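## Task

Take the mug to the coffee table in the adjoining room and leave it upright there. It fails if it drops more than a few centimetres, is struck hard, or ends up not standing. The robot must not topple or finish leaning. The result only counts if it stays in place without the robot holding it.

## Robot and tools

Robot: TidyBot++, a base 0.54 m long, 0.50 m wide and 0.38 m high on four powered casters. It carries a single seven-joint arm with a two-finger gripper. The shoulder sits 0.12 m ahead of the base centre and 0.68 m above the floor. Two cameras: base_camera, fixed on the base near (0.226, -0.002, 0.350) m and tilted down to look forward (644x364, pinhole), and wrist_camera, which looks along the hand (644x476, fisheye). Loose objects may occasionally get a brief push from outside.

Frames: the base frame has its origin on the floor below the base centre, x forward, y left, z up. hand_pose is reported in this frame and gives the point halfway between the finger pads. The hand's own z axis runs out along the fingers, and the fingers close along its y axis. base_odometry is measured in the base frame as it was at scene start. Heading grows to the left, range -3.142 to 3.142. base_tilt is in degrees, positive when leaning forward or right. Both carry a fixed bias of about 1 degree plus noise.

execute_actions: takes actions, a list holding one action or none. An empty list only reports. cameras is optional: a list of "base_camera", "wrist_camera" or "all". Leaving it out gives all cameras, and [] gives none. An action may contain:
- base: one command only, an offset from where the base last reported itself. translate_m: metres straight ahead, forward positive, -2 to 2. strafe_m: metres sideways, left positive, -2 to 2. rotate_rad: radians turned in place, counter-clockwise from above positive, -6.3 to 6.3.
- joints: absolute targets by name, in radians. joint_1_rad is any angle; it turns the whole arm about the vertical, and positive is clockwise from above, the reverse of rotate_rad. joint_2_rad (shoulder) runs -2.249 to 2.249. joint_3_rad is any angle. joint_4_rad (elbow) runs -2.579 to 2.579. joint_5_rad is any angle. joint_6_rad (wrist) runs -2.099 to 2.099. joint_7_rad is any angle; with the hand pointing down, positive turns it counter-clockwise from above, and at 1.57 the fingers open left and right. gripper_pos is a fraction: 0 is fully open, 1 is fully closed. Done tolerances are 0.039 for joints 1 to 4, 0.056 for joints 5 to 7 and 0.03 for the gripper. Any-angle joints take the short way round, so for bigger turns send steps below half a turn.
- speeds: optional caps for this action only. translate_m and strafe_m 0.05 to 0.5 m/s; rotate_rad 0.1 to 1.57 rad/s. The defaults are the maximums.
Base and joint motions start together. An action runs 15 s at most. A base move that needs more than 8.667 s at its top speed is refused. Unknown keys or out-of-range values refuse the whole call. A base or joint left out of an action may keep pushing toward its previous target.

Arm geometry: the upper arm is 0.42 m, the forearm 0.31 m and the hand 0.31 m to the hand point. With joint_1_rad=0, joint_3_rad=3.14 and joint_5_rad=0 (roughly the start), the arm stays in the vertical x-z plane. Each segment's tilt from vertical, forward positive: upper = j2, forearm = j2 - j4, hand = j2 - j4 - j6. Reach ahead of the shoulder is the sum of length*sin(tilt), height above it the sum of length*cos(tilt). The arm starts folded, hand down, sticking out up to 0.08 m past the base front, with the elbow up to 1.15 m high. A downward-pointing hand reaches at most about 0.94 m high, and only close to the base. Finger gap is about 85*(1-gripper_pos) mm. Closed fingertips reach about 20 mm beyond the hand point. At 1 the grip squeezes at roughly 96 to 120 N per finger.

Result lines: base_status and joint_status tell how each motion ended. done: reached; for the base it only means the wheels turned enough, even with slipping or blocking. off_target: stopped short and may still push. contact_stop or time_out: the target is dropped and the motion holds where it stopped. A gripper at 1 reading done holds nothing; off_target at some reading means something is between the fingers. "joint command not followed" with "cause:" means the arm targets were withheld, usually because of self-collision; the gripper still acts, and the withheld targets may be retried until you send valid ones. on_its_own lists movement you did not command. motor_effort is in percent, positive toward higher values, with the action's peak in brackets; it is noisy and offset. joint_positions, hand_pose, base_odometry, base_tilt and Motor temperatures give the state. The pictures line names the cameras in the order of the images. ARM HIT means a hard hit on the base or on the arm itself. MOTOR HOT appears from 60 °C. OVER-TEMPERATURE FAULT comes at 75 °C, when the arm sinks and joints show limit_stop_at_motor_heat; resend those targets.

wait: seconds from 0 to 10, commanding nothing new. zoom_image: camera plus region [x0, y0, x1, y1] in pixels of that camera's latest full image, at most 504x504. finished_scene: scene, the current scene's number; it is final and reports success. A reply with no tool call ends everything.

Cautions: joint friction leaves errors of 1-2 cm. To correct, send each joint its last command plus (wanted minus read). While carrying an object, never send a joint its read angle, because the arm sags and would sink further. Check the hand's true position in camera images. Odometry drifts over many moves. Do not drive while the arm is caught on anything about 0.8 m up or higher, because the robot can tip. Sideways forces on a raised hand can lift wheels; retract the arm or back away to straighten. Torque faults (joints 1-4 at 104.5 N m, 5-7 at 51.3 N m) freeze the arm and gripper for 10 s while the base keeps going. A blocked base pushes hard until it times out. Lower the mug gently and release it standing, and avoid drops, slams and hard pushes.

Each tool is called in YAML: its name, and indented under it one key for each argument.

## Session

execute_actions:
  actions: []

Scene clock: 0.00 s.
Motor temperatures (°C, as the motors report them): [31 31 30 34 33 41 44]
base_odometry: x=+0.000 y=+0.000 heading=+0.000 (m, m, rad; odometry frame)
base_tilt: forward=-0.3 right=+0.2 (deg)
base_status: not commanded
joint_positions: joint_1_rad=-0.017 joint_2_rad=-0.380 joint_3_rad=+3.153 joint_4_rad=-2.500 joint_5_rad=-0.011 joint_6_rad=-0.867 joint_7_rad=+1.532 gripper_pos=+0.000
joint_status: not commanded
motor_effort: joint_1_rad=+0 joint_2_rad=+1 joint_3_rad=+2 joint_4_rad=+11 joint_5_rad=+0 joint_6_rad=+2 joint_7_rad=+0 (%)
hand_pose: x=+0.2788 y=+0.0054 z=+0.6008 quat_wxyz=(-0.008, +0.997, -0.019, +0.077) (m; base frame)
pictures: base_camera, wrist_camera
Images, in order (width x height): base_camera 644x364, wrist_camera 644x476.

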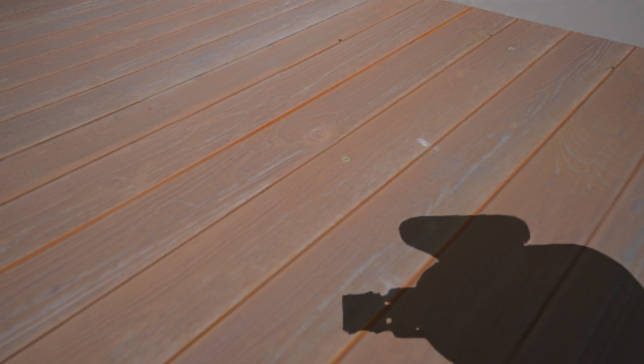

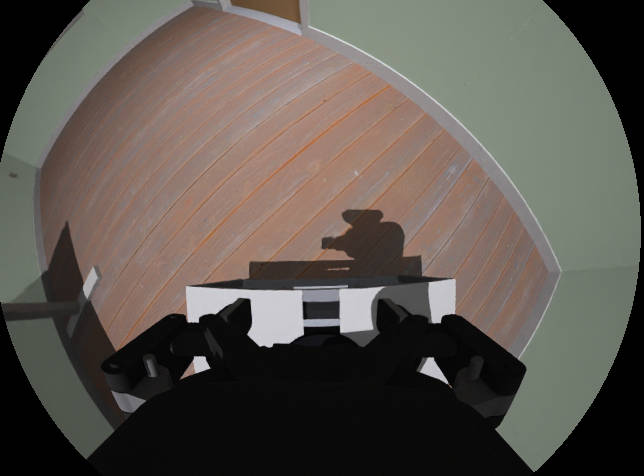

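execute_actions:
  actions:
    - {"joints":{"joint_6_rad":0.2},"base":{"rotate_rad":0.9}}

Scene clock: 3.77 s.
Motor temperatures (°C, as the motors report them): [31 31 30 34 33 41 44]
base_odometry: x=+0.000 y=+0.000 heading=+0.899 (m, m, rad; odometry frame)
base_tilt: forward=-0.3 right=+0.1 (deg)
base_status: done
joint_positions: joint_1_rad=-0.017 joint_2_rad=-0.380 joint_3_rad=+3.153 joint_4_rad=-2.500 joint_5_rad=-0.011 joint_6_rad=+0.201 joint_7_rad=+1.532 gripper_pos=+0.000
joint_status: all done
motor_effort: joint_1_rad=-1(1) joint_2_rad=-5(5) joint_3_rad=+2(2) joint_4_rad=+17(17) joint_5_rad=-1(1) joint_6_rad=+10(10) joint_7_rad=+0(0) (%)
hand_pose: x=+0.5237 y=+0.0030 z=+0.8020 quat_wxyz=(-0.017, +0.819, -0.019, +0.573) (m; base frame)
pictures: base_camera, wrist_camera
camera_calibration (this result's frames):
wrist_camera: T_world_to_cam=[[-0.0129347, -0.999322, -0.0344571, 0.0374105], [-0.350606, 0.0368049, -0.935799, 0.982343], [0.936434, -0.0000233909, -0.350845, -0.0760317], [0, 0, 0, 1]] pos_world=[0.416098, 0.00122835, 0.89389]
Images, in order (width x height): base_camera 644x364, wrist_camera 644x476.

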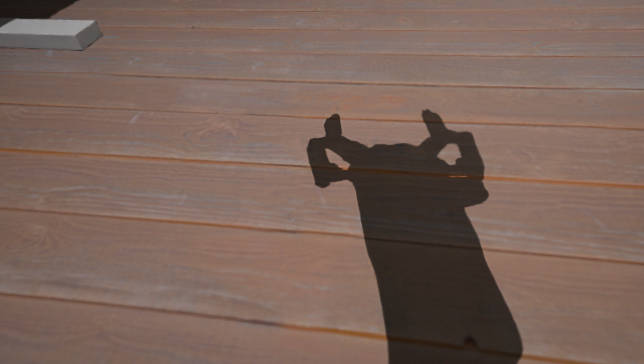

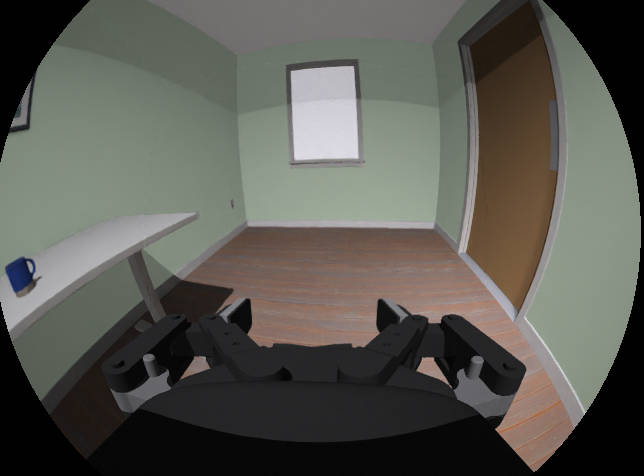

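execute_actions:
  actions:
    - {"base":{"rotate_rad":0.9},"joints":{"joint_2_rad":-0.55}}

Scene clock: 12.13 s.
Motor temperatures (°C, as the motors report them): [31 31 30 34 33 41 44]
base_odometry: x=+0.000 y=+0.000 heading=+1.799 (m, m, rad; odometry frame)
base_tilt: forward=-0.3 right=+0.2 (deg)
base_status: done
joint_positions: joint_1_rad=-0.017 joint_2_rad=-0.534 joint_3_rad=+3.153 joint_4_rad=-2.500 joint_5_rad=-0.011 joint_6_rad=+0.201 joint_7_rad=+1.532 gripper_pos=+0.000
joint_status: all done
motor_effort: joint_1_rad=+0(2) joint_2_rad=-1(7) joint_3_rad=+2(3) joint_4_rad=+18(18) joint_5_rad=+0(0) joint_6_rad=+10(10) joint_7_rad=+0(0) (%)
hand_pose: x=+0.5005 y=+0.0026 z=+0.8625 quat_wxyz=(-0.019, +0.772, -0.019, +0.635) (m; base frame)
pictures: base_camera, wrist_camera
camera_calibration (this result's frames):
wrist_camera: T_world_to_cam=[[-0.00725445, -0.999228, -0.0386152, 0.0395695], [-0.203201, 0.0392835, -0.978349, 0.993812], [0.97911, 0.000749281, -0.20333, -0.181687], [0, 0, 0, 1]] pos_world=[0.380123, 0.000634667, 0.93688]
Images, in order (width x height): base_camera 644x364, wrist_camera 644x476.

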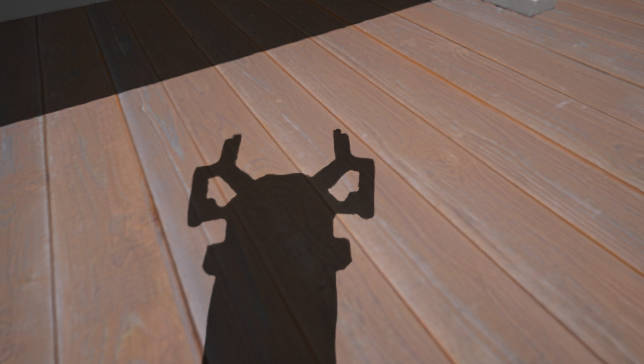

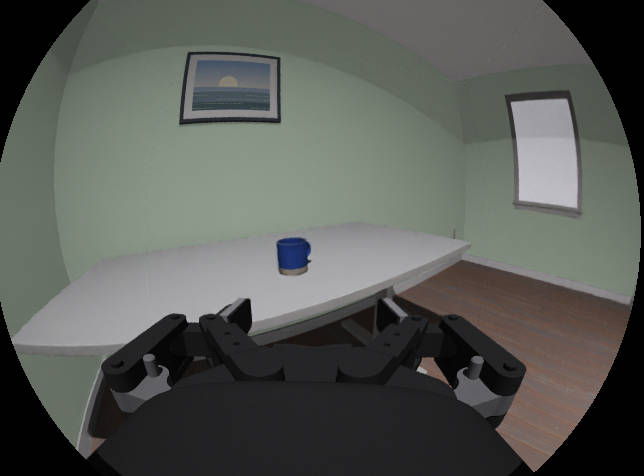

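execute_actions:
  actions:
    - {"base":{"rotate_rad":0.08},"joints":{"joint_1_rad":0,"joint_6_rad":0.93,"joint_7_rad":1.6}}
  cameras: []

execute_actions:
  actions:
    - {"joints":{"joint_2_rad":0.18,"joint_4_rad":-2.46}}

Scene clock: 25.63 s.
Motor temperatures (°C, as the motors report them): [31 31 30 34 33 41 44]
base_odometry: x=+0.000 y=+0.000 heading=+1.878 (m, m, rad; odometry frame)
base_tilt: forward=-0.3 right=+0.2 (deg)
base_status: done
joint_positions: joint_1_rad=-0.017 joint_2_rad=-0.536 joint_3_rad=+3.152 joint_4_rad=-2.500 joint_5_rad=-0.011 joint_6_rad=+0.930 joint_7_rad=+1.569 gripper_pos=+0.000
joint_status: all done
motor_effort: joint_1_rad=+0(1) joint_2_rad=+0(2) joint_3_rad=+2(3) joint_4_rad=+17(20) joint_5_rad=+0(2) joint_6_rad=+9(12) joint_7_rad=+0(1) (%)
hand_pose: x=+0.4621 y=-0.0008 z=+1.0821 quat_wxyz=(-0.006, +0.494, -0.006, +0.869) (m; base frame)
pictures: none
No camera images: the call's "cameras" was empty. Leave "cameras" out to get every camera's image.

Scene clock: 27.63 s.
Motor temperatures (°C, as the motors report them): [31 31 30 34 33 41 44]
base_odometry: x=+0.000 y=+0.000 heading=+1.878 (m, m, rad; odometry frame)
base_tilt: forward=-0.3 right=+0.2 (deg)
base_status: not commanded
joint_positions: joint_1_rad=-0.017 joint_2_rad=+0.163 joint_3_rad=+3.152 joint_4_rad=-2.484 joint_5_rad=-0.011 joint_6_rad=+0.930 joint_7_rad=+1.569 gripper_pos=+0.000
joint_status: all done
motor_effort: joint_1_rad=-1(0) joint_2_rad=-18(19) joint_3_rad=+1(2) joint_4_rad=+11(17) joint_5_rad=-1(1) joint_6_rad=+10(11) joint_7_rad=+0(0) (%)
hand_pose: x=+0.6444 y=+0.0022 z=+0.7748 quat_wxyz=(-0.001, +0.757, -0.003, +0.653) (m; base frame)
pictures: base_camera, wrist_camera
camera_calibration (this result's frames):
wrist_camera: T_world_to_cam=[[-0.00727763, -0.999928, 0.00955474, -0.000428257], [-0.155259, -0.00830922, -0.987839, 0.913823], [0.987847, -0.00867258, -0.155188, -0.383326], [0, 0, 0, 1]] pos_world=[0.520544, 0.0038405, 0.843226]
Images, in order (width x height): base_camera 644x364, wrist_camera 644x476.

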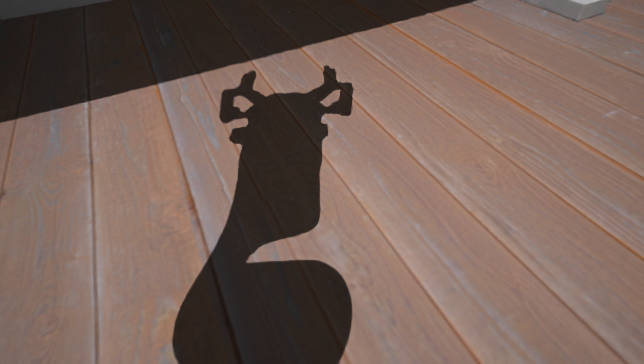

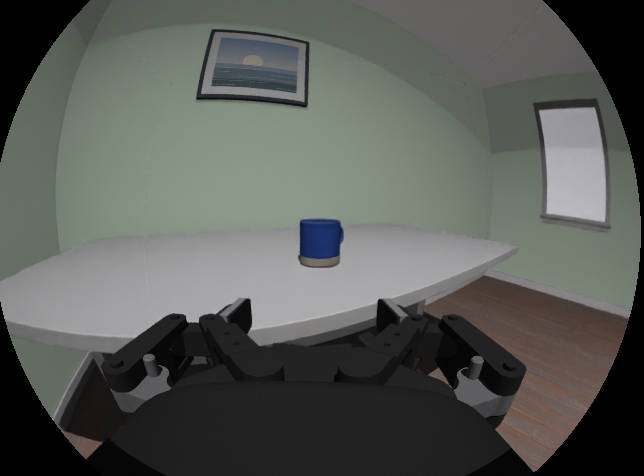

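execute_actions:
  actions:
    - {"base":{"translate_m":0.15},"speeds":{"translate_m":0.15}}

zoom_image:
  camera: "wrist_camera"
  region: [220,180,420,340]

Scene clock: 30.87 s.
Motor temperatures (°C, as the motors report them): [31 31 30 34 33 41 44]
base_odometry: x=-0.046 y=+0.143 heading=+1.879 (m, m, rad; odometry frame)
base_tilt: forward=-0.3 right=+0.2 (deg)
base_status: done
joint_positions: joint_1_rad=-0.017 joint_2_rad=+0.165 joint_3_rad=+3.152 joint_4_rad=-2.479 joint_5_rad=-0.011 joint_6_rad=+0.930 joint_7_rad=+1.569 gripper_pos=+0.000
joint_status: not commanded
motor_effort: joint_1_rad=+0(1) joint_2_rad=-18(20) joint_3_rad=+1(1) joint_4_rad=+12(13) joint_5_rad=+0(1) joint_6_rad=+10(11) joint_7_rad=-1(0) (%)
hand_pose: x=+0.6464 y=+0.0023 z=+0.7763 quat_wxyz=(-0.001, +0.756, -0.003, +0.655) (m; base frame)
pictures: base_camera, wrist_camera
camera_calibration (this result's frames):
wrist_camera: T_world_to_cam=[[-0.00730794, -0.999928, 0.00952493, -0.000368558], [-0.151712, -0.00830624, -0.98839, 0.913753], [0.988398, -0.00866814, -0.151641, -0.388178], [0, 0, 0, 1]] pos_world=[0.522299, 0.00385654, 0.844284]
Images, in order (width x height): base_camera 644x364, wrist_camera 644x476.

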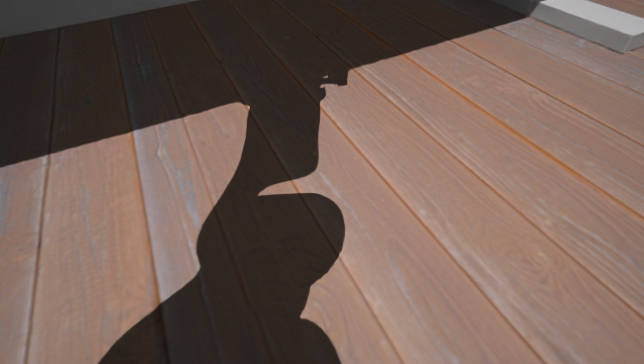

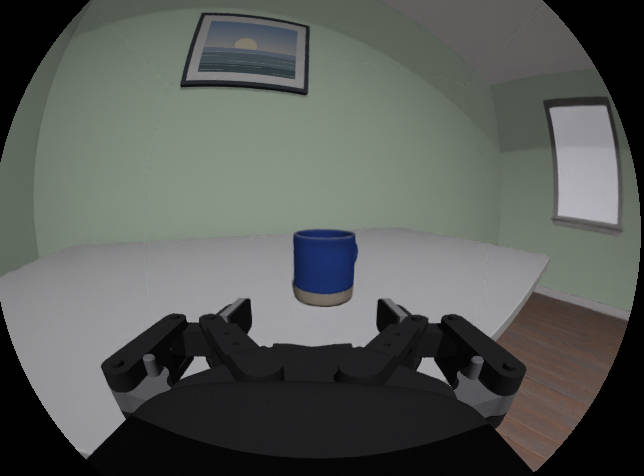

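Region (220, 180, 420, 340) of wrist_camera's 644x476 image, scaled by 2.520; it fills the top 403 rows of this view, and the rest is white.

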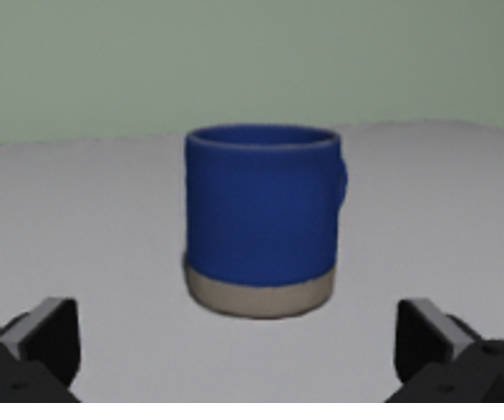

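execute_actions:
  actions:
    - {"joints":{"joint_4_rad":-0.58,"joint_6_rad":-1.2,"gripper_pos":0.4},"base":{"strafe_m":0.035}}
  cameras: []

execute_actions:
  actions:
    - {"joints":{"joint_2_rad":0.35,"joint_6_rad":-2.03},"base":{"translate_m":0.2}}
  cameras: []

execute_actions:
  actions:
    - {"joints":{"joint_2_rad":0.5}}

Scene clock: 47.40 s.
Motor temperatures (°C, as the motors report them): [31 31 30 34 33 42 44]
base_odometry: x=-0.079 y=+0.133 heading=+1.879 (m, m, rad; odometry frame)
base_tilt: forward=-0.3 right=+0.2 (deg)
base_status: done
joint_positions: joint_1_rad=-0.015 joint_2_rad=+0.165 joint_3_rad=+3.151 joint_4_rad=-0.600 joint_5_rad=-0.011 joint_6_rad=-1.178 joint_7_rad=+1.569 gripper_pos=+0.400
joint_status: all done
motor_effort: joint_1_rad=-1(1) joint_2_rad=-22(28) joint_3_rad=+1(3) joint_4_rad=+14(19) joint_5_rad=+0(2) joint_6_rad=+10(11) joint_7_rad=+0(0) (%)
hand_pose: x=+0.6958 y=+0.0089 z=+1.2104 quat_wxyz=(-0.007, +0.826, +0.003, +0.564) (m; base frame)
pictures: none
No camera images: the call's "cameras" was empty. Leave "cameras" out to get every camera's image.

Scene clock: 49.03 s.
Motor temperatures (°C, as the motors report them): [31 31 30 34 33 42 44]
base_odometry: x=-0.140 y=+0.323 heading=+1.879 (m, m, rad; odometry frame)
base_tilt: forward=-0.3 right=+0.2 (deg)
base_status: done
joint_positions: joint_1_rad=-0.015 joint_2_rad=+0.364 joint_3_rad=+3.151 joint_4_rad=-0.591 joint_5_rad=-0.011 joint_6_rad=-2.020 joint_7_rad=+1.569 gripper_pos=+0.400
joint_status: all done
motor_effort: joint_1_rad=+0(0) joint_2_rad=-27(32) joint_3_rad=+1(1) joint_4_rad=+13(16) joint_5_rad=-1(2) joint_6_rad=+3(10) joint_7_rad=-1(0) (%)
hand_pose: x=+0.5768 y=+0.0084 z=+0.9495 quat_wxyz=(-0.004, +0.997, +0.005, +0.083) (m; base frame)
pictures: none
No camera images: the call's "cameras" was empty. Leave "cameras" out to get every camera's image.

Scene clock: 50.17 s.
Motor temperatures (°C, as the motors report them): [31 31 30 34 33 42 44]
base_odometry: x=-0.140 y=+0.323 heading=+1.879 (m, m, rad; odometry frame)
base_tilt: forward=-0.3 right=+0.2 (deg)
base_status: not commanded
joint_positions: joint_1_rad=-0.015 joint_2_rad=+0.499 joint_3_rad=+3.151 joint_4_rad=-0.591 joint_5_rad=-0.011 joint_6_rad=-2.020 joint_7_rad=+1.569 gripper_pos=+0.400
joint_status: all done
motor_effort: joint_1_rad=-1(1) joint_2_rad=-31(35) joint_3_rad=+1(1) joint_4_rad=+13(15) joint_5_rad=+0(1) joint_6_rad=+1(3) joint_7_rad=+0(0) (%)
hand_pose: x=+0.6088 y=+0.0089 z=+0.8853 quat_wxyz=(-0.003, +1.000, +0.005, +0.015) (m; base frame)
pictures: base_camera, wrist_camera
camera_calibration (this result's frames):
wrist_camera: T_world_to_cam=[[0.0245847, -0.999697, 0.000728087, -0.00671099], [-0.999467, -0.0245946, -0.02148, 0.676021], [0.0214914, -0.000199619, -0.999769, 1.00506], [0, 0, 0, 1]] pos_world=[0.654226, 0.0101182, 1.01935]
Images, in order (width x height): base_camera 644x364, wrist_camera 644x476.

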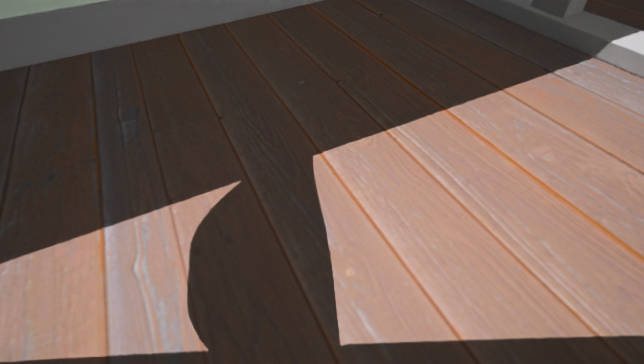

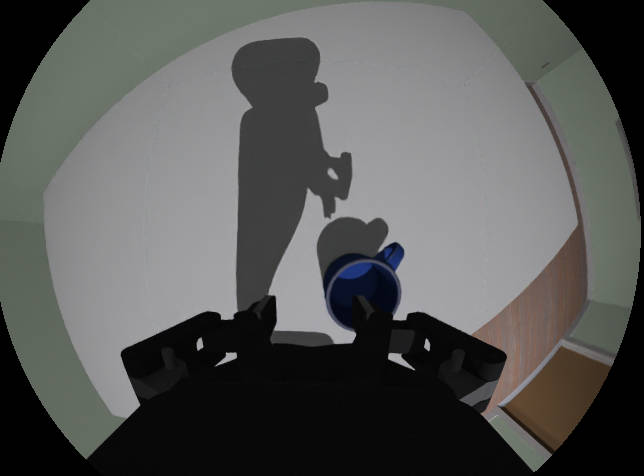

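execute_actions:
  actions:
    - {"joints":{"joint_2_rad":0.42,"joint_4_rad":-0.9,"joint_6_rad":-1.8},"base":{"strafe_m":-0.008}}
  cameras: ["wrist_camera"]

execute_actions:
  actions:
    - {"joints":{"joint_2_rad":0.4,"joint_4_rad":-1.07,"joint_6_rad":-1.645}}
  cameras: ["wrist_camera"]

Scene clock: 57.17 s.
Motor temperatures (°C, as the motors report them): [31 31 30 34 33 42 44]
base_odometry: x=-0.132 y=+0.326 heading=+1.879 (m, m, rad; odometry frame)
base_tilt: forward=-0.3 right=+0.2 (deg)
base_status: done
joint_positions: joint_1_rad=-0.011 joint_2_rad=+0.446 joint_3_rad=+3.151 joint_4_rad=-0.879 joint_5_rad=-0.011 joint_6_rad=-1.822 joint_7_rad=+1.569 gripper_pos=+0.400
joint_status: all done
motor_effort: joint_1_rad=-1(3) joint_2_rad=-30(32) joint_3_rad=+1(0) joint_4_rad=+14(14) joint_5_rad=-1(1) joint_6_rad=+1(1) joint_7_rad=+0(0) (%)
hand_pose: x=+0.6035 y=+0.0066 z=+0.8267 quat_wxyz=(-0.003, +1.000, +0.002, -0.003) (m; base frame)
pictures: wrist_camera
camera_calibration (this result's frames):
wrist_camera: T_world_to_cam=[[0.0180341, -0.999837, -0.00108464, -0.00329428], [-0.999722, -0.0180485, 0.0151538, 0.639321], [-0.0151709, 0.000811051, -0.999885, 0.968709], [0, 0, 0, 1]] pos_world=[0.653899, 0.00745938, 0.958906]
Images, in order (width x height): wrist_camera 644x476.

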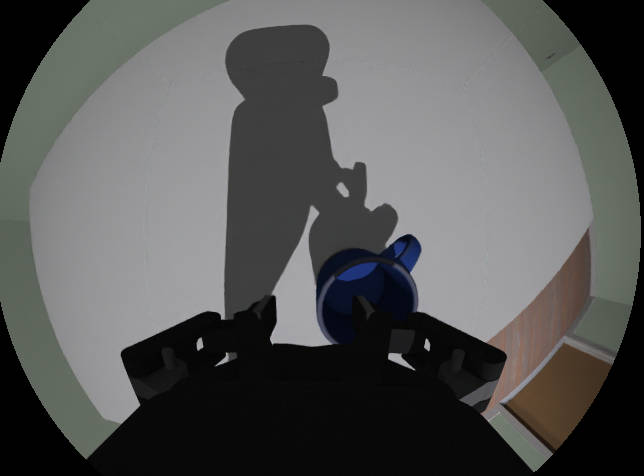

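Scene clock: 58.27 s.
Motor temperatures (°C, as the motors report them): [31 31 30 34 33 42 44]
base_odometry: x=-0.132 y=+0.326 heading=+1.879 (m, m, rad; odometry frame)
base_tilt: forward=-0.3 right=+0.2 (deg)
base_status: not commanded
joint_positions: joint_1_rad=-0.011 joint_2_rad=+0.425 joint_3_rad=+3.151 joint_4_rad=-1.050 joint_5_rad=-0.011 joint_6_rad=-1.667 joint_7_rad=+1.569 gripper_pos=+0.400
joint_status: all done
motor_effort: joint_1_rad=+0(0) joint_2_rad=-30(32) joint_3_rad=+1(1) joint_4_rad=+15(15) joint_5_rad=-1(1) joint_6_rad=+1(2) joint_7_rad=+0(1) (%)
hand_pose: x=+0.6053 y=+0.0065 z=+0.7839 quat_wxyz=(-0.004, +1.000, +0.001, +0.000) (m; base frame)
pictures: wrist_camera
camera_calibration (this result's frames):
wrist_camera: T_world_to_cam=[[0.0162619, -0.999867, -0.00147158, -0.00211947], [-0.999821, -0.0162753, 0.00959668, 0.646169], [-0.00961935, 0.00131525, -0.999953, 0.922645], [0, 0, 0, 1]] pos_world=[0.654963, 0.00718387, 0.916397]
Images, in order (width x height): wrist_camera 644x476.

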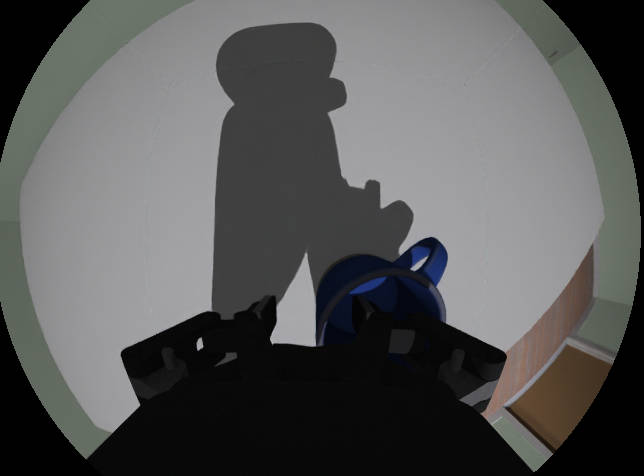

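execute_actions:
  actions:
    - {"joints":{"gripper_pos":1}}
  cameras: []

execute_actions:
  actions:
    - {"joints":{"joint_2_rad":0.25,"joint_6_rad":-1.8}}
  cameras: ["wrist_camera"]

Scene clock: 61.80 s.
Motor temperatures (°C, as the motors report them): [31 31 30 34 33 42 44]
base_odometry: x=-0.132 y=+0.326 heading=+1.879 (m, m, rad; odometry frame)
base_tilt: forward=-0.3 right=+0.2 (deg)
base_status: not commanded
joint_positions: joint_1_rad=-0.011 joint_2_rad=+0.423 joint_3_rad=+3.151 joint_4_rad=-1.051 joint_5_rad=-0.011 joint_6_rad=-1.663 joint_7_rad=+1.570 gripper_pos=+0.951
joint_status: gripper_pos off_target (ended at +0.951, target +1.000)
motor_effort: joint_1_rad=+0(2) joint_2_rad=-31(31) joint_3_rad=+2(0) joint_4_rad=+15(15) joint_5_rad=-1(2) joint_6_rad=+1(2) joint_7_rad=+0(0) (%)
hand_pose: x=+0.6060 y=+0.0065 z=+0.7844 quat_wxyz=(-0.004, +1.000, +0.001, +0.002) (m; base frame)
pictures: none
No camera images: the call's "cameras" was empty. Leave "cameras" out to get every camera's image.

Scene clock: 62.93 s.
Motor temperatures (°C, as the motors report them): [31 32 30 34 33 42 44]
base_odometry: x=-0.132 y=+0.326 heading=+1.879 (m, m, rad; odometry frame)
base_tilt: forward=-0.3 right=+0.2 (deg)
base_status: not commanded
joint_positions: joint_1_rad=-0.011 joint_2_rad=+0.263 joint_3_rad=+3.151 joint_4_rad=-1.061 joint_5_rad=-0.011 joint_6_rad=-1.785 joint_7_rad=+1.570 gripper_pos=+0.951
joint_status: all done
motor_effort: joint_1_rad=+0(0) joint_2_rad=-27(36) joint_3_rad=+1(1) joint_4_rad=+16(17) joint_5_rad=+0(0) joint_6_rad=+2(3) joint_7_rad=+0(1) (%)
hand_pose: x=+0.5434 y=+0.0061 z=+0.8539 quat_wxyz=(-0.004, +1.000, +0.002, +0.017) (m; base frame)
pictures: wrist_camera
camera_calibration (this result's frames):
wrist_camera: T_world_to_cam=[[0.0178361, -0.999839, -0.00211899, -0.0017339], [-0.999556, -0.0177804, -0.0239098, 0.612063], [0.0238682, 0.0025445, -0.999712, 0.973697], [0, 0, 0, 1]] pos_world=[0.588582, 0.0066715, 0.988047]
Images, in order (width x height): wrist_camera 644x476.

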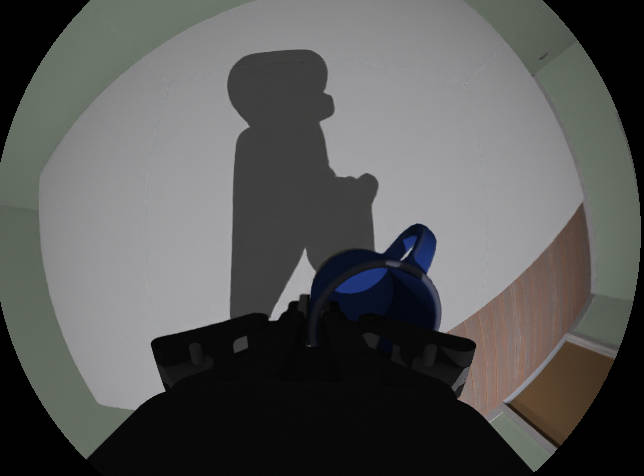

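execute_actions:
  actions:
    - {"joints":{"joint_2_rad":-0.5,"joint_4_rad":-1.6,"joint_6_rad":-2.04},"base":{"translate_m":-0.35}}
  cameras: []

execute_actions:
  actions:
    - {"base":{"rotate_rad":-2.7},"speeds":{"rotate_rad":1.2}}
  cameras: []

execute_actions:
  actions:
    - {"base":{"translate_m":0.3}}

execute_actions:
  actions:
    - {"base":{"strafe_m":1.65}}

Scene clock: 75.00 s.
Motor temperatures (°C, as the motors report them): [31 32 30 34 33 42 44]
base_odometry: x=-0.026 y=-0.008 heading=+1.880 (m, m, rad; odometry frame)
base_tilt: forward=-0.3 right=+0.2 (deg)
base_status: done
joint_positions: joint_1_rad=-0.011 joint_2_rad=-0.490 joint_3_rad=+3.151 joint_4_rad=-1.586 joint_5_rad=-0.011 joint_6_rad=-2.024 joint_7_rad=+1.570 gripper_pos=+0.951
joint_status: all done
motor_effort: joint_1_rad=+0(1) joint_2_rad=+2(30) joint_3_rad=+2(1) joint_4_rad=+14(15) joint_5_rad=-1(0) joint_6_rad=+1(3) joint_7_rad=+0(0) (%)
hand_pose: x=+0.2075 y=+0.0039 z=+0.8857 quat_wxyz=(-0.007, +1.000, +0.003, +0.011) (m; base frame)
pictures: none
No camera images: the call's "cameras" was empty. Leave "cameras" out to get every camera's image.

Scene clock: 78.30 s.
Motor temperatures (°C, as the motors report them): [31 32 30 34 33 42 44]
base_odometry: x=-0.026 y=-0.008 heading=-0.819 (m, m, rad; odometry frame)
base_tilt: forward=-0.3 right=+0.2 (deg)
base_status: done
joint_positions: joint_1_rad=-0.011 joint_2_rad=-0.490 joint_3_rad=+3.151 joint_4_rad=-1.586 joint_5_rad=-0.011 joint_6_rad=-2.024 joint_7_rad=+1.570 gripper_pos=+0.951
joint_status: not commanded
motor_effort: joint_1_rad=-1(0) joint_2_rad=+3(3) joint_3_rad=+2(3) joint_4_rad=+14(14) joint_5_rad=-1(0) joint_6_rad=+1(2) joint_7_rad=+0(0) (%)
hand_pose: x=+0.2075 y=+0.0039 z=+0.8857 quat_wxyz=(-0.007, +1.000, +0.003, +0.011) (m; base frame)
pictures: none
No camera images: the call's "cameras" was empty. Leave "cameras" out to get every camera's image.

Scene clock: 80.20 s.
Motor temperatures (°C, as the motors report them): [31 32 30 34 33 41 44]
base_odometry: x=+0.179 y=-0.228 heading=-0.820 (m, m, rad; odometry frame)
base_tilt: forward=-0.3 right=+0.2 (deg)
base_status: done
joint_positions: joint_1_rad=-0.011 joint_2_rad=-0.490 joint_3_rad=+3.151 joint_4_rad=-1.586 joint_5_rad=-0.011 joint_6_rad=-2.024 joint_7_rad=+1.570 gripper_pos=+0.951
joint_status: not commanded
motor_effort: joint_1_rad=+0(1) joint_2_rad=+3(8) joint_3_rad=+2(2) joint_4_rad=+15(15) joint_5_rad=-1(1) joint_6_rad=+1(3) joint_7_rad=+0(0) (%)
hand_pose: x=+0.2073 y=+0.0039 z=+0.8856 quat_wxyz=(-0.007, +1.000, +0.003, +0.010) (m; base frame)
pictures: base_camera, wrist_camera
camera_calibration (this result's frames):
wrist_camera: T_world_to_cam=[[0.0210849, -0.999746, -0.00792475, 0.00659553], [-0.999713, -0.0209926, -0.011562, 0.265928], [0.0113927, 0.00816626, -0.999902, 1.01609], [0, 0, 0, 1]] pos_world=[0.254136, 0.0038787, 1.01912]
Images, in order (width x height): base_camera 644x364, wrist_camera 644x476.

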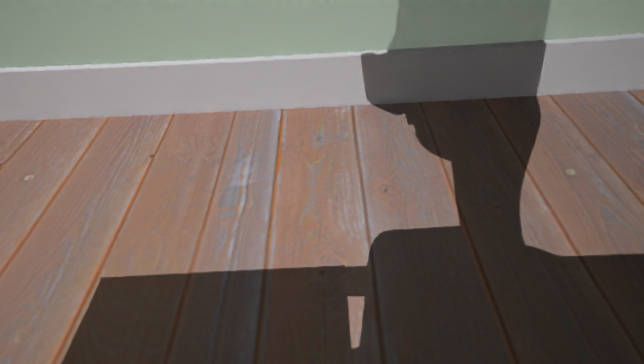

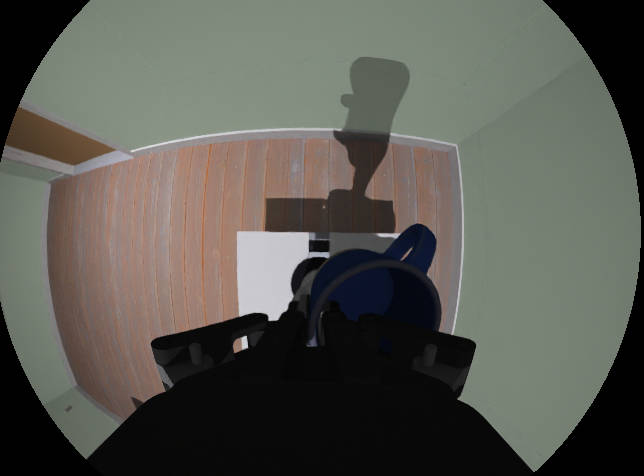

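Scene clock: 84.87 s.
Motor temperatures (°C, as the motors report them): [31 32 30 34 33 41 44]
base_odometry: x=+1.386 y=+0.898 heading=-0.820 (m, m, rad; odometry frame)
base_tilt: forward=-0.3 right=+0.1 (deg)
base_status: done
joint_positions: joint_1_rad=-0.011 joint_2_rad=-0.490 joint_3_rad=+3.151 joint_4_rad=-1.586 joint_5_rad=-0.011 joint_6_rad=-2.024 joint_7_rad=+1.570 gripper_pos=+0.951
joint_status: not commanded
motor_effort: joint_1_rad=+0(0) joint_2_rad=+2(4) joint_3_rad=+2(3) joint_4_rad=+14(15) joint_5_rad=+0(2) joint_6_rad=+2(2) joint_7_rad=+0(0) (%)
hand_pose: x=+0.2073 y=+0.0038 z=+0.8855 quat_wxyz=(-0.007, +1.000, +0.003, +0.010) (m; base frame)
pictures: base_camera, wrist_camera
camera_calibration (this result's frames):
wrist_camera: T_world_to_cam=[[0.0207688, -0.999752, -0.00809494, 0.00674973], [-0.999721, -0.0206754, -0.0114606, 0.265825], [0.0112903, 0.0083307, -0.999902, 1.01609], [0, 0, 0, 1]] pos_world=[0.254138, 0.00377937, 1.01909]
Images, in order (width x height): base_camera 644x364, wrist_camera 644x476.

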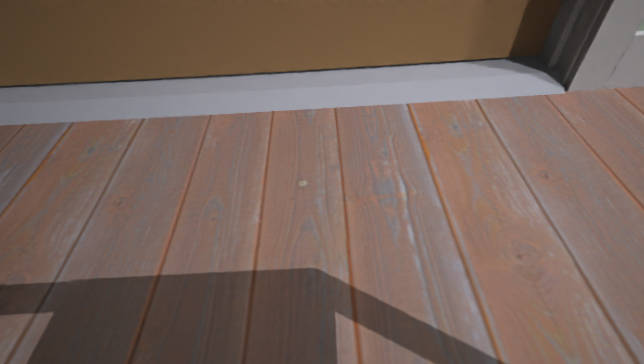

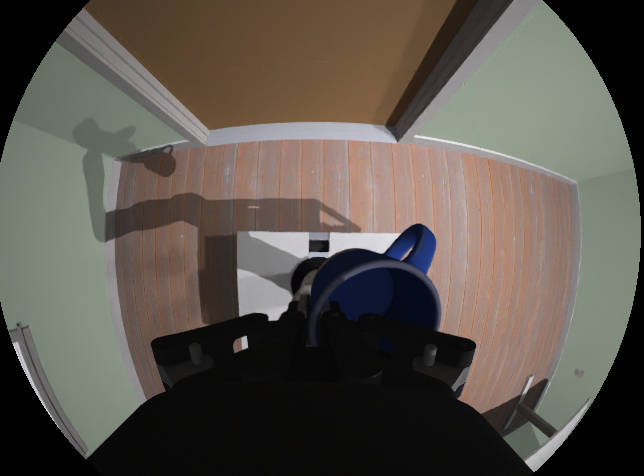

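execute_actions:
  actions:
    - {"base":{"rotate_rad":0.05},"joints":{"joint_2_rad":-0.57,"joint_4_rad":-1.67}}
  cameras: []

execute_actions:
  actions:
    - {"base":{"translate_m":0.45}}

execute_actions:
  actions:
    - {"base":{"translate_m":0.3},"speeds":{"translate_m":0.1}}

Scene clock: 91.10 s.
Motor temperatures (°C, as the motors report them): [31 32 30 34 33 41 44]
base_odometry: x=+1.386 y=+0.898 heading=-0.770 (m, m, rad; odometry frame)
base_tilt: forward=-0.3 right=+0.2 (deg)
base_status: done
joint_positions: joint_1_rad=-0.011 joint_2_rad=-0.552 joint_3_rad=+3.151 joint_4_rad=-1.660 joint_5_rad=-0.011 joint_6_rad=-2.024 joint_7_rad=+1.570 gripper_pos=+0.951
joint_status: all done
motor_effort: joint_1_rad=+0(0) joint_2_rad=+4(6) joint_3_rad=+2(2) joint_4_rad=+15(13) joint_5_rad=-1(0) joint_6_rad=+1(2) joint_7_rad=+0(0) (%)
hand_pose: x=+0.1827 y=+0.0038 z=+0.8692 quat_wxyz=(-0.007, +1.000, +0.003, +0.004) (m; base frame)
pictures: none
No camera images: the call's "cameras" was empty. Leave "cameras" out to get every camera's image.

Scene clock: 93.37 s.
Motor temperatures (°C, as the motors report them): [31 32 30 34 33 41 44]
base_odometry: x=+1.709 y=+0.585 heading=-0.770 (m, m, rad; odometry frame)
base_tilt: forward=-0.3 right=+0.2 (deg)
base_status: done
joint_positions: joint_1_rad=-0.011 joint_2_rad=-0.556 joint_3_rad=+3.151 joint_4_rad=-1.660 joint_5_rad=-0.011 joint_6_rad=-2.025 joint_7_rad=+1.570 gripper_pos=+0.951
joint_status: not commanded
motor_effort: joint_1_rad=+0(1) joint_2_rad=+5(8) joint_3_rad=+2(2) joint_4_rad=+15(15) joint_5_rad=+0(0) joint_6_rad=+2(2) joint_7_rad=+0(0) (%)
hand_pose: x=+0.1817 y=+0.0038 z=+0.8695 quat_wxyz=(-0.007, +1.000, +0.003, +0.007) (m; base frame)
pictures: base_camera, wrist_camera
camera_calibration (this result's frames):
wrist_camera: T_world_to_cam=[[0.0210911, -0.999739, -0.00873979, 0.00758008], [-0.99977, -0.0210555, -0.00415123, 0.233747], [0.00396613, 0.00882533, -0.999953, 1.00172], [0, 0, 0, 1]] pos_world=[0.22956, 0.00365924, 1.00271]
Images, in order (width x height): base_camera 644x364, wrist_camera 644x476.

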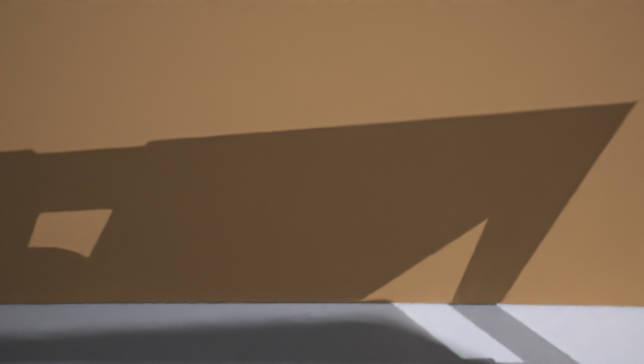

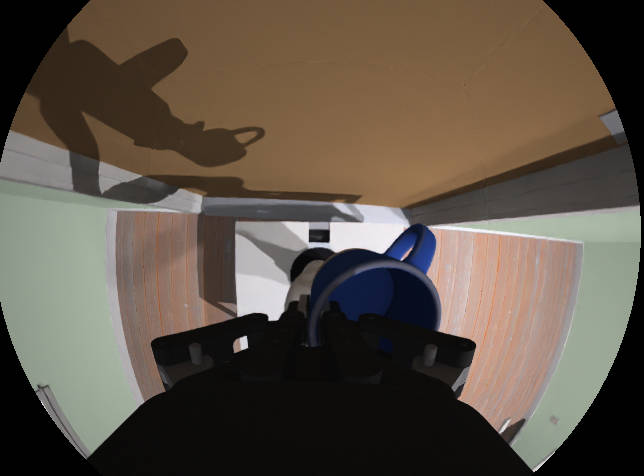

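Scene clock: 99.80 s.
Motor temperatures (°C, as the motors report them): [31 32 30 34 33 41 44]
base_odometry: x=+1.922 y=+0.378 heading=-0.770 (m, m, rad; odometry frame)
base_tilt: forward=-0.4 right=+0.2 (deg)
base_status: translate_m time_out (by the wheels' count: +0.296 of +0.300)
joint_positions: joint_1_rad=-0.011 joint_2_rad=-0.561 joint_3_rad=+3.152 joint_4_rad=-1.660 joint_5_rad=-0.011 joint_6_rad=-2.026 joint_7_rad=+1.570 gripper_pos=+0.951
joint_status: not commanded
motor_effort: joint_1_rad=+0(0) joint_2_rad=+4(11) joint_3_rad=+2(5) joint_4_rad=+15(16) joint_5_rad=+0(1) joint_6_rad=+1(1) joint_7_rad=+0(0) (%)
hand_pose: x=+0.1803 y=+0.0036 z=+0.8697 quat_wxyz=(-0.008, +1.000, +0.003, +0.008) (m; base frame)
pictures: base_camera, wrist_camera
camera_calibration (this result's frames):
wrist_camera: T_world_to_cam=[[0.0205537, -0.999747, -0.00908722, 0.00789303], [-0.999764, -0.0204885, -0.00721153, 0.234904], [0.00702353, 0.0092333, -0.999933, 1.00134], [0, 0, 0, 1]] pos_world=[0.227653, 0.00345823, 1.00304]
Images, in order (width x height): base_camera 644x364, wrist_camera 644x476.

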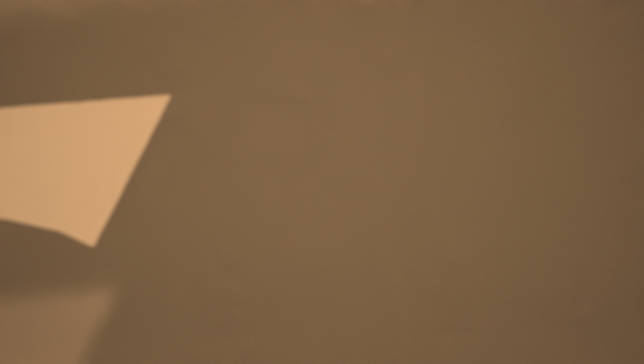

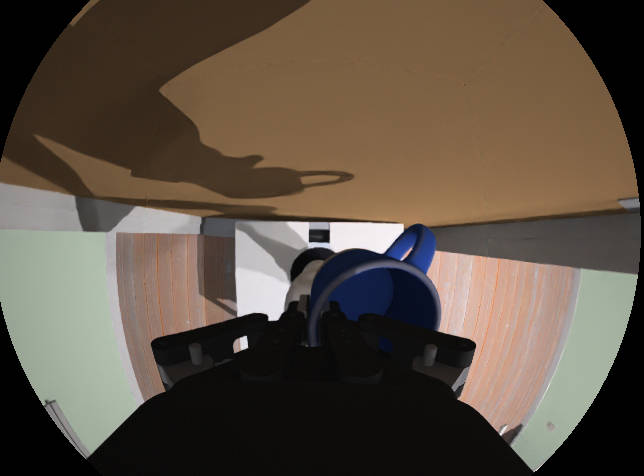

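execute_actions:
  actions:
    - {"base":{"translate_m":-0.35}}

Scene clock: 104.03 s.
Motor temperatures (°C, as the motors report them): [31 32 30 34 33 41 44]
base_odometry: x=+1.670 y=+0.622 heading=-0.770 (m, m, rad; odometry frame)
base_tilt: forward=-0.3 right=+0.2 (deg)
base_status: done
joint_positions: joint_1_rad=-0.011 joint_2_rad=-0.566 joint_3_rad=+3.152 joint_4_rad=-1.660 joint_5_rad=-0.011 joint_6_rad=-2.026 joint_7_rad=+1.570 gripper_pos=+0.951
joint_status: not commanded
motor_effort: joint_1_rad=+0(0) joint_2_rad=+5(10) joint_3_rad=+2(3) joint_4_rad=+14(16) joint_5_rad=+0(0) joint_6_rad=+2(3) joint_7_rad=+0(0) (%)
hand_pose: x=+0.1792 y=+0.0036 z=+0.8700 quat_wxyz=(-0.008, +1.000, +0.003, +0.011) (m; base frame)
pictures: base_camera, wrist_camera
camera_calibration (this result's frames):
wrist_camera: T_world_to_cam=[[0.0206022, -0.999747, -0.00904169, 0.0078582], [-0.999718, -0.020493, -0.0120047, 0.238003], [0.0118164, 0.00928647, -0.999887, 1.00075], [0, 0, 0, 1]] pos_world=[0.225949, 0.00344016, 1.00357]
Images, in order (width x height): base_camera 644x364, wrist_camera 644x476.

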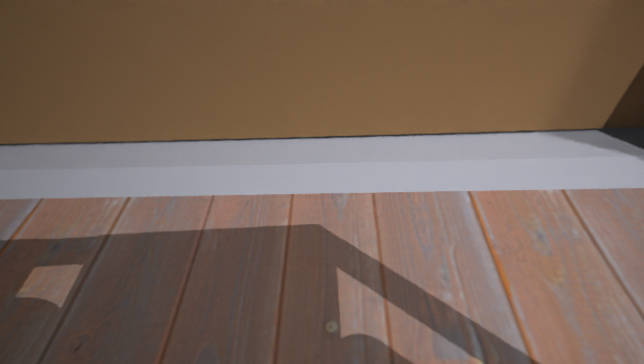

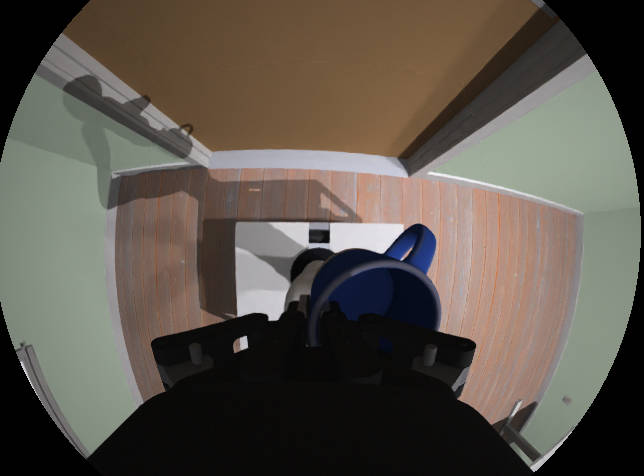

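execute_actions:
  actions:
    - {"base":{"strafe_m":-0.15}}

execute_actions:
  actions:
    - {"base":{"translate_m":0.65},"speeds":{"translate_m":0.22}}

Scene clock: 107.80 s.
Motor temperatures (°C, as the motors report them): [31 32 30 34 33 41 44]
base_odometry: x=+1.566 y=+0.515 heading=-0.770 (m, m, rad; odometry frame)
base_tilt: forward=-0.3 right=+0.2 (deg)
base_status: done
joint_positions: joint_1_rad=-0.011 joint_2_rad=-0.566 joint_3_rad=+3.153 joint_4_rad=-1.660 joint_5_rad=-0.011 joint_6_rad=-2.026 joint_7_rad=+1.570 gripper_pos=+0.951
joint_status: not commanded
motor_effort: joint_1_rad=-1(0) joint_2_rad=+6(6) joint_3_rad=+2(4) joint_4_rad=+14(15) joint_5_rad=-1(2) joint_6_rad=+1(2) joint_7_rad=+0(0) (%)
hand_pose: x=+0.1792 y=+0.0034 z=+0.8700 quat_wxyz=(-0.008, +1.000, +0.002, +0.011) (m; base frame)
pictures: base_camera, wrist_camera
camera_calibration (this result's frames):
wrist_camera: T_world_to_cam=[[0.0192126, -0.999766, -0.00992541, 0.00862607], [-0.999746, -0.019093, -0.0120126, 0.238028], [0.0118203, 0.0101537, -0.999879, 1.00076], [0, 0, 0, 1]] pos_world=[0.225973, 0.00300736, 1.00358]
Images, in order (width x height): base_camera 644x364, wrist_camera 644x476.

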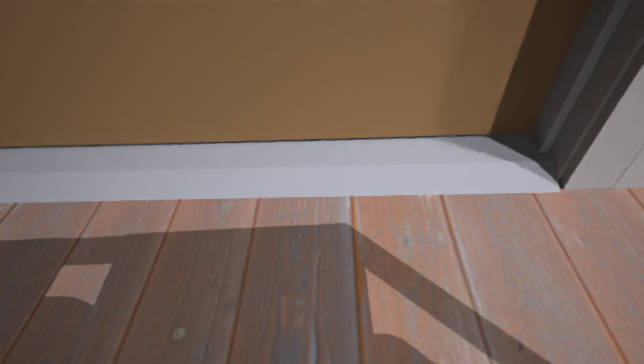

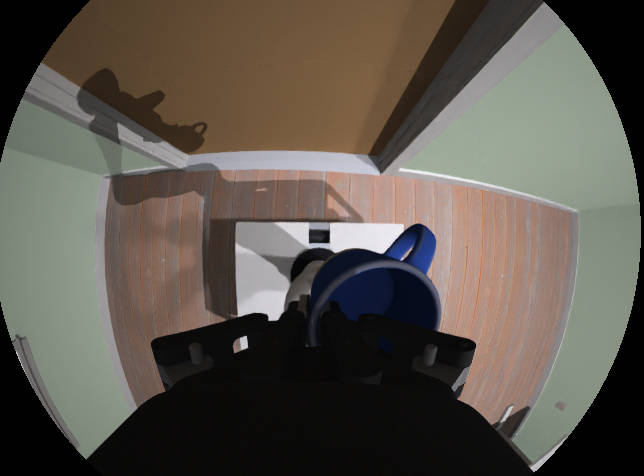

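Scene clock: 114.40 s.
Motor temperatures (°C, as the motors report them): [31 31 30 34 33 41 44]
base_odometry: x=+2.028 y=+0.063 heading=-0.773 (m, m, rad; odometry frame)
base_tilt: forward=-0.4 right=+0.1 (deg)
base_status: translate_m time_out (by the wheels' count: +0.646 of +0.650)
joint_positions: joint_1_rad=-0.011 joint_2_rad=-0.563 joint_3_rad=+3.154 joint_4_rad=-1.662 joint_5_rad=-0.012 joint_6_rad=-2.029 joint_7_rad=+1.570 gripper_pos=+0.951
joint_status: not commanded
motor_effort: joint_1_rad=+0(5) joint_2_rad=+4(14) joint_3_rad=+2(6) joint_4_rad=+14(16) joint_5_rad=-1(2) joint_6_rad=+1(4) joint_7_rad=-1(1) (%)
hand_pose: x=+0.1788 y=+0.0035 z=+0.8693 quat_wxyz=(-0.008, +1.000, +0.002, +0.007) (m; base frame)
pictures: base_camera, wrist_camera
camera_calibration (this result's frames):
wrist_camera: T_world_to_cam=[[0.0191047, -0.999762, -0.0105692, 0.00927545], [-0.999809, -0.0190589, -0.00441993, 0.231008], [0.00421744, 0.0106517, -0.999934, 1.00147], [0, 0, 0, 1]] pos_world=[0.226563, 0.00300871, 1.00252]
Images, in order (width x height): base_camera 644x364, wrist_camera 644x476.

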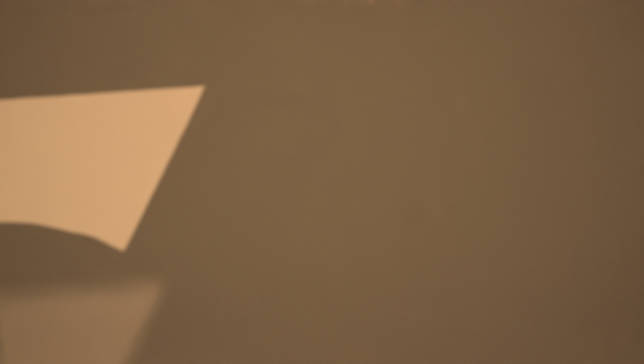

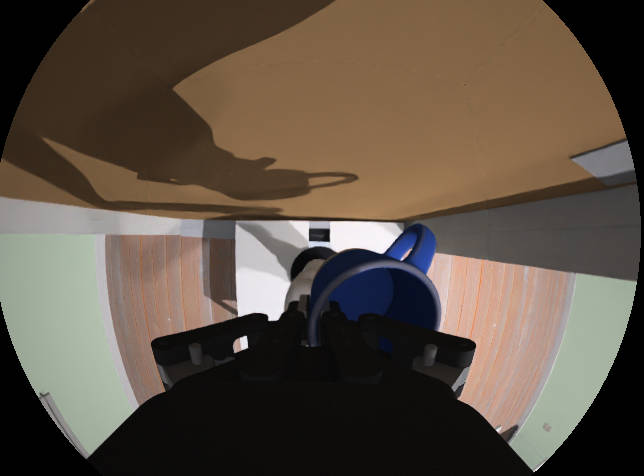

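execute_actions:
  actions:
    - {"base":{"rotate_rad":0.35},"speeds":{"rotate_rad":0.4}}

Scene clock: 122.13 s.
Motor temperatures (°C, as the motors report them): [31 31 30 35 33 41 44]
base_odometry: x=+2.027 y=+0.064 heading=-0.432 (m, m, rad; odometry frame)
base_tilt: forward=-0.4 right=+0.1 (deg)
base_status: rotate_rad time_out (by the wheels' count: +0.342 of +0.350)
joint_positions: joint_1_rad=-0.011 joint_2_rad=-0.564 joint_3_rad=+3.153 joint_4_rad=-1.662 joint_5_rad=-0.012 joint_6_rad=-2.029 joint_7_rad=+1.570 gripper_pos=+0.951
joint_status: not commanded
motor_effort: joint_1_rad=+0(2) joint_2_rad=+6(12) joint_3_rad=+2(5) joint_4_rad=+15(15) joint_5_rad=-1(1) joint_6_rad=+2(4) joint_7_rad=+0(0) (%)
hand_pose: x=+0.1784 y=+0.0036 z=+0.8693 quat_wxyz=(-0.008, +1.000, +0.003, +0.007) (m; base frame)
pictures: base_camera, wrist_camera
camera_calibration (this result's frames):
wrist_camera: T_world_to_cam=[[0.0198009, -0.999753, -0.0101364, 0.00890105], [-0.999792, -0.0197495, -0.00514118, 0.231212], [0.00493972, 0.010236, -0.999935, 1.00136], [0, 0, 0, 1]] pos_world=[0.226041, 0.00321514, 1.00258]
Images, in order (width x height): base_camera 644x364, wrist_camera 644x476.

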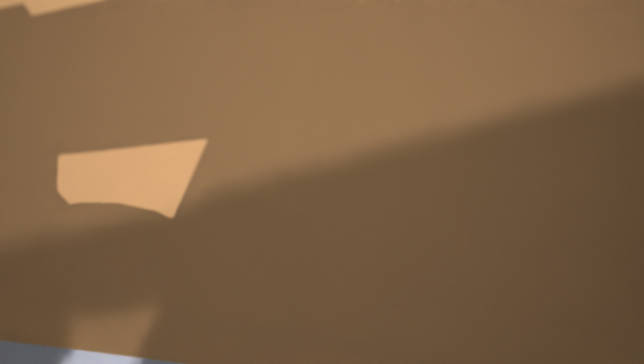

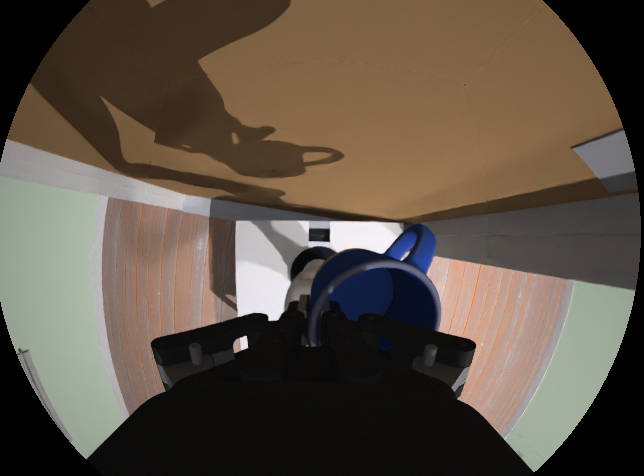

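execute_actions:
  actions:
    - {"base":{"translate_m":0.4},"speeds":{"translate_m":0.4}}

Scene clock: 127.53 s.
Motor temperatures (°C, as the motors report them): [31 31 30 35 33 41 44]
base_odometry: x=+2.045 y=+0.057 heading=-0.469 (m, m, rad; odometry frame)
base_tilt: forward=-0.4 right=+0.2 (deg)
base_status: translate_m time_out (by the wheels' count: +0.020 of +0.400)
joint_positions: joint_1_rad=-0.011 joint_2_rad=-0.565 joint_3_rad=+3.153 joint_4_rad=-1.665 joint_5_rad=-0.012 joint_6_rad=-2.033 joint_7_rad=+1.570 gripper_pos=+0.951
joint_status: not commanded
motor_effort: joint_1_rad=-1(1) joint_2_rad=+7(27) joint_3_rad=+2(4) joint_4_rad=+15(18) joint_5_rad=-1(1) joint_6_rad=+1(8) joint_7_rad=+0(0) (%)
hand_pose: x=+0.1767 y=+0.0036 z=+0.8687 quat_wxyz=(-0.008, +1.000, +0.003, +0.004) (m; base frame)
pictures: base_camera, wrist_camera
camera_calibration (this result's frames):
wrist_camera: T_world_to_cam=[[0.0199034, -0.99975, -0.0101771, 0.00895422], [-0.999801, -0.0199142, 0.000963642, 0.224203], [-0.00116607, 0.0101559, -0.999948, 1.00184], [0, 0, 0, 1]] pos_world=[0.225149, 0.00324225, 1.00166]
Images, in order (width x height): base_camera 644x364, wrist_camera 644x476.

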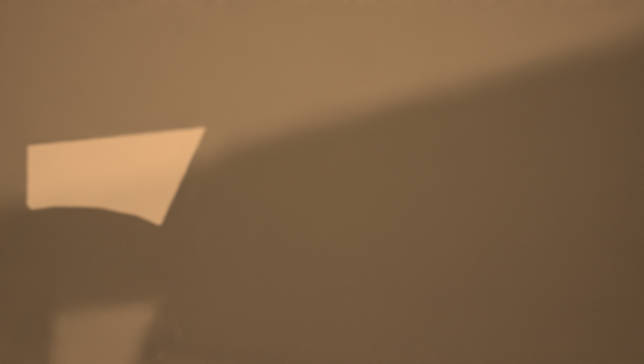

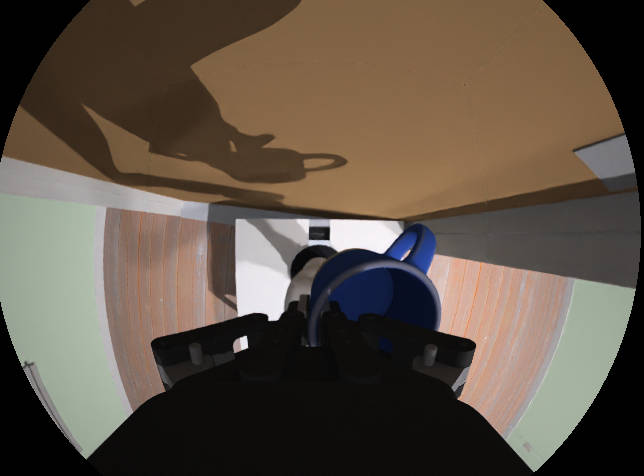

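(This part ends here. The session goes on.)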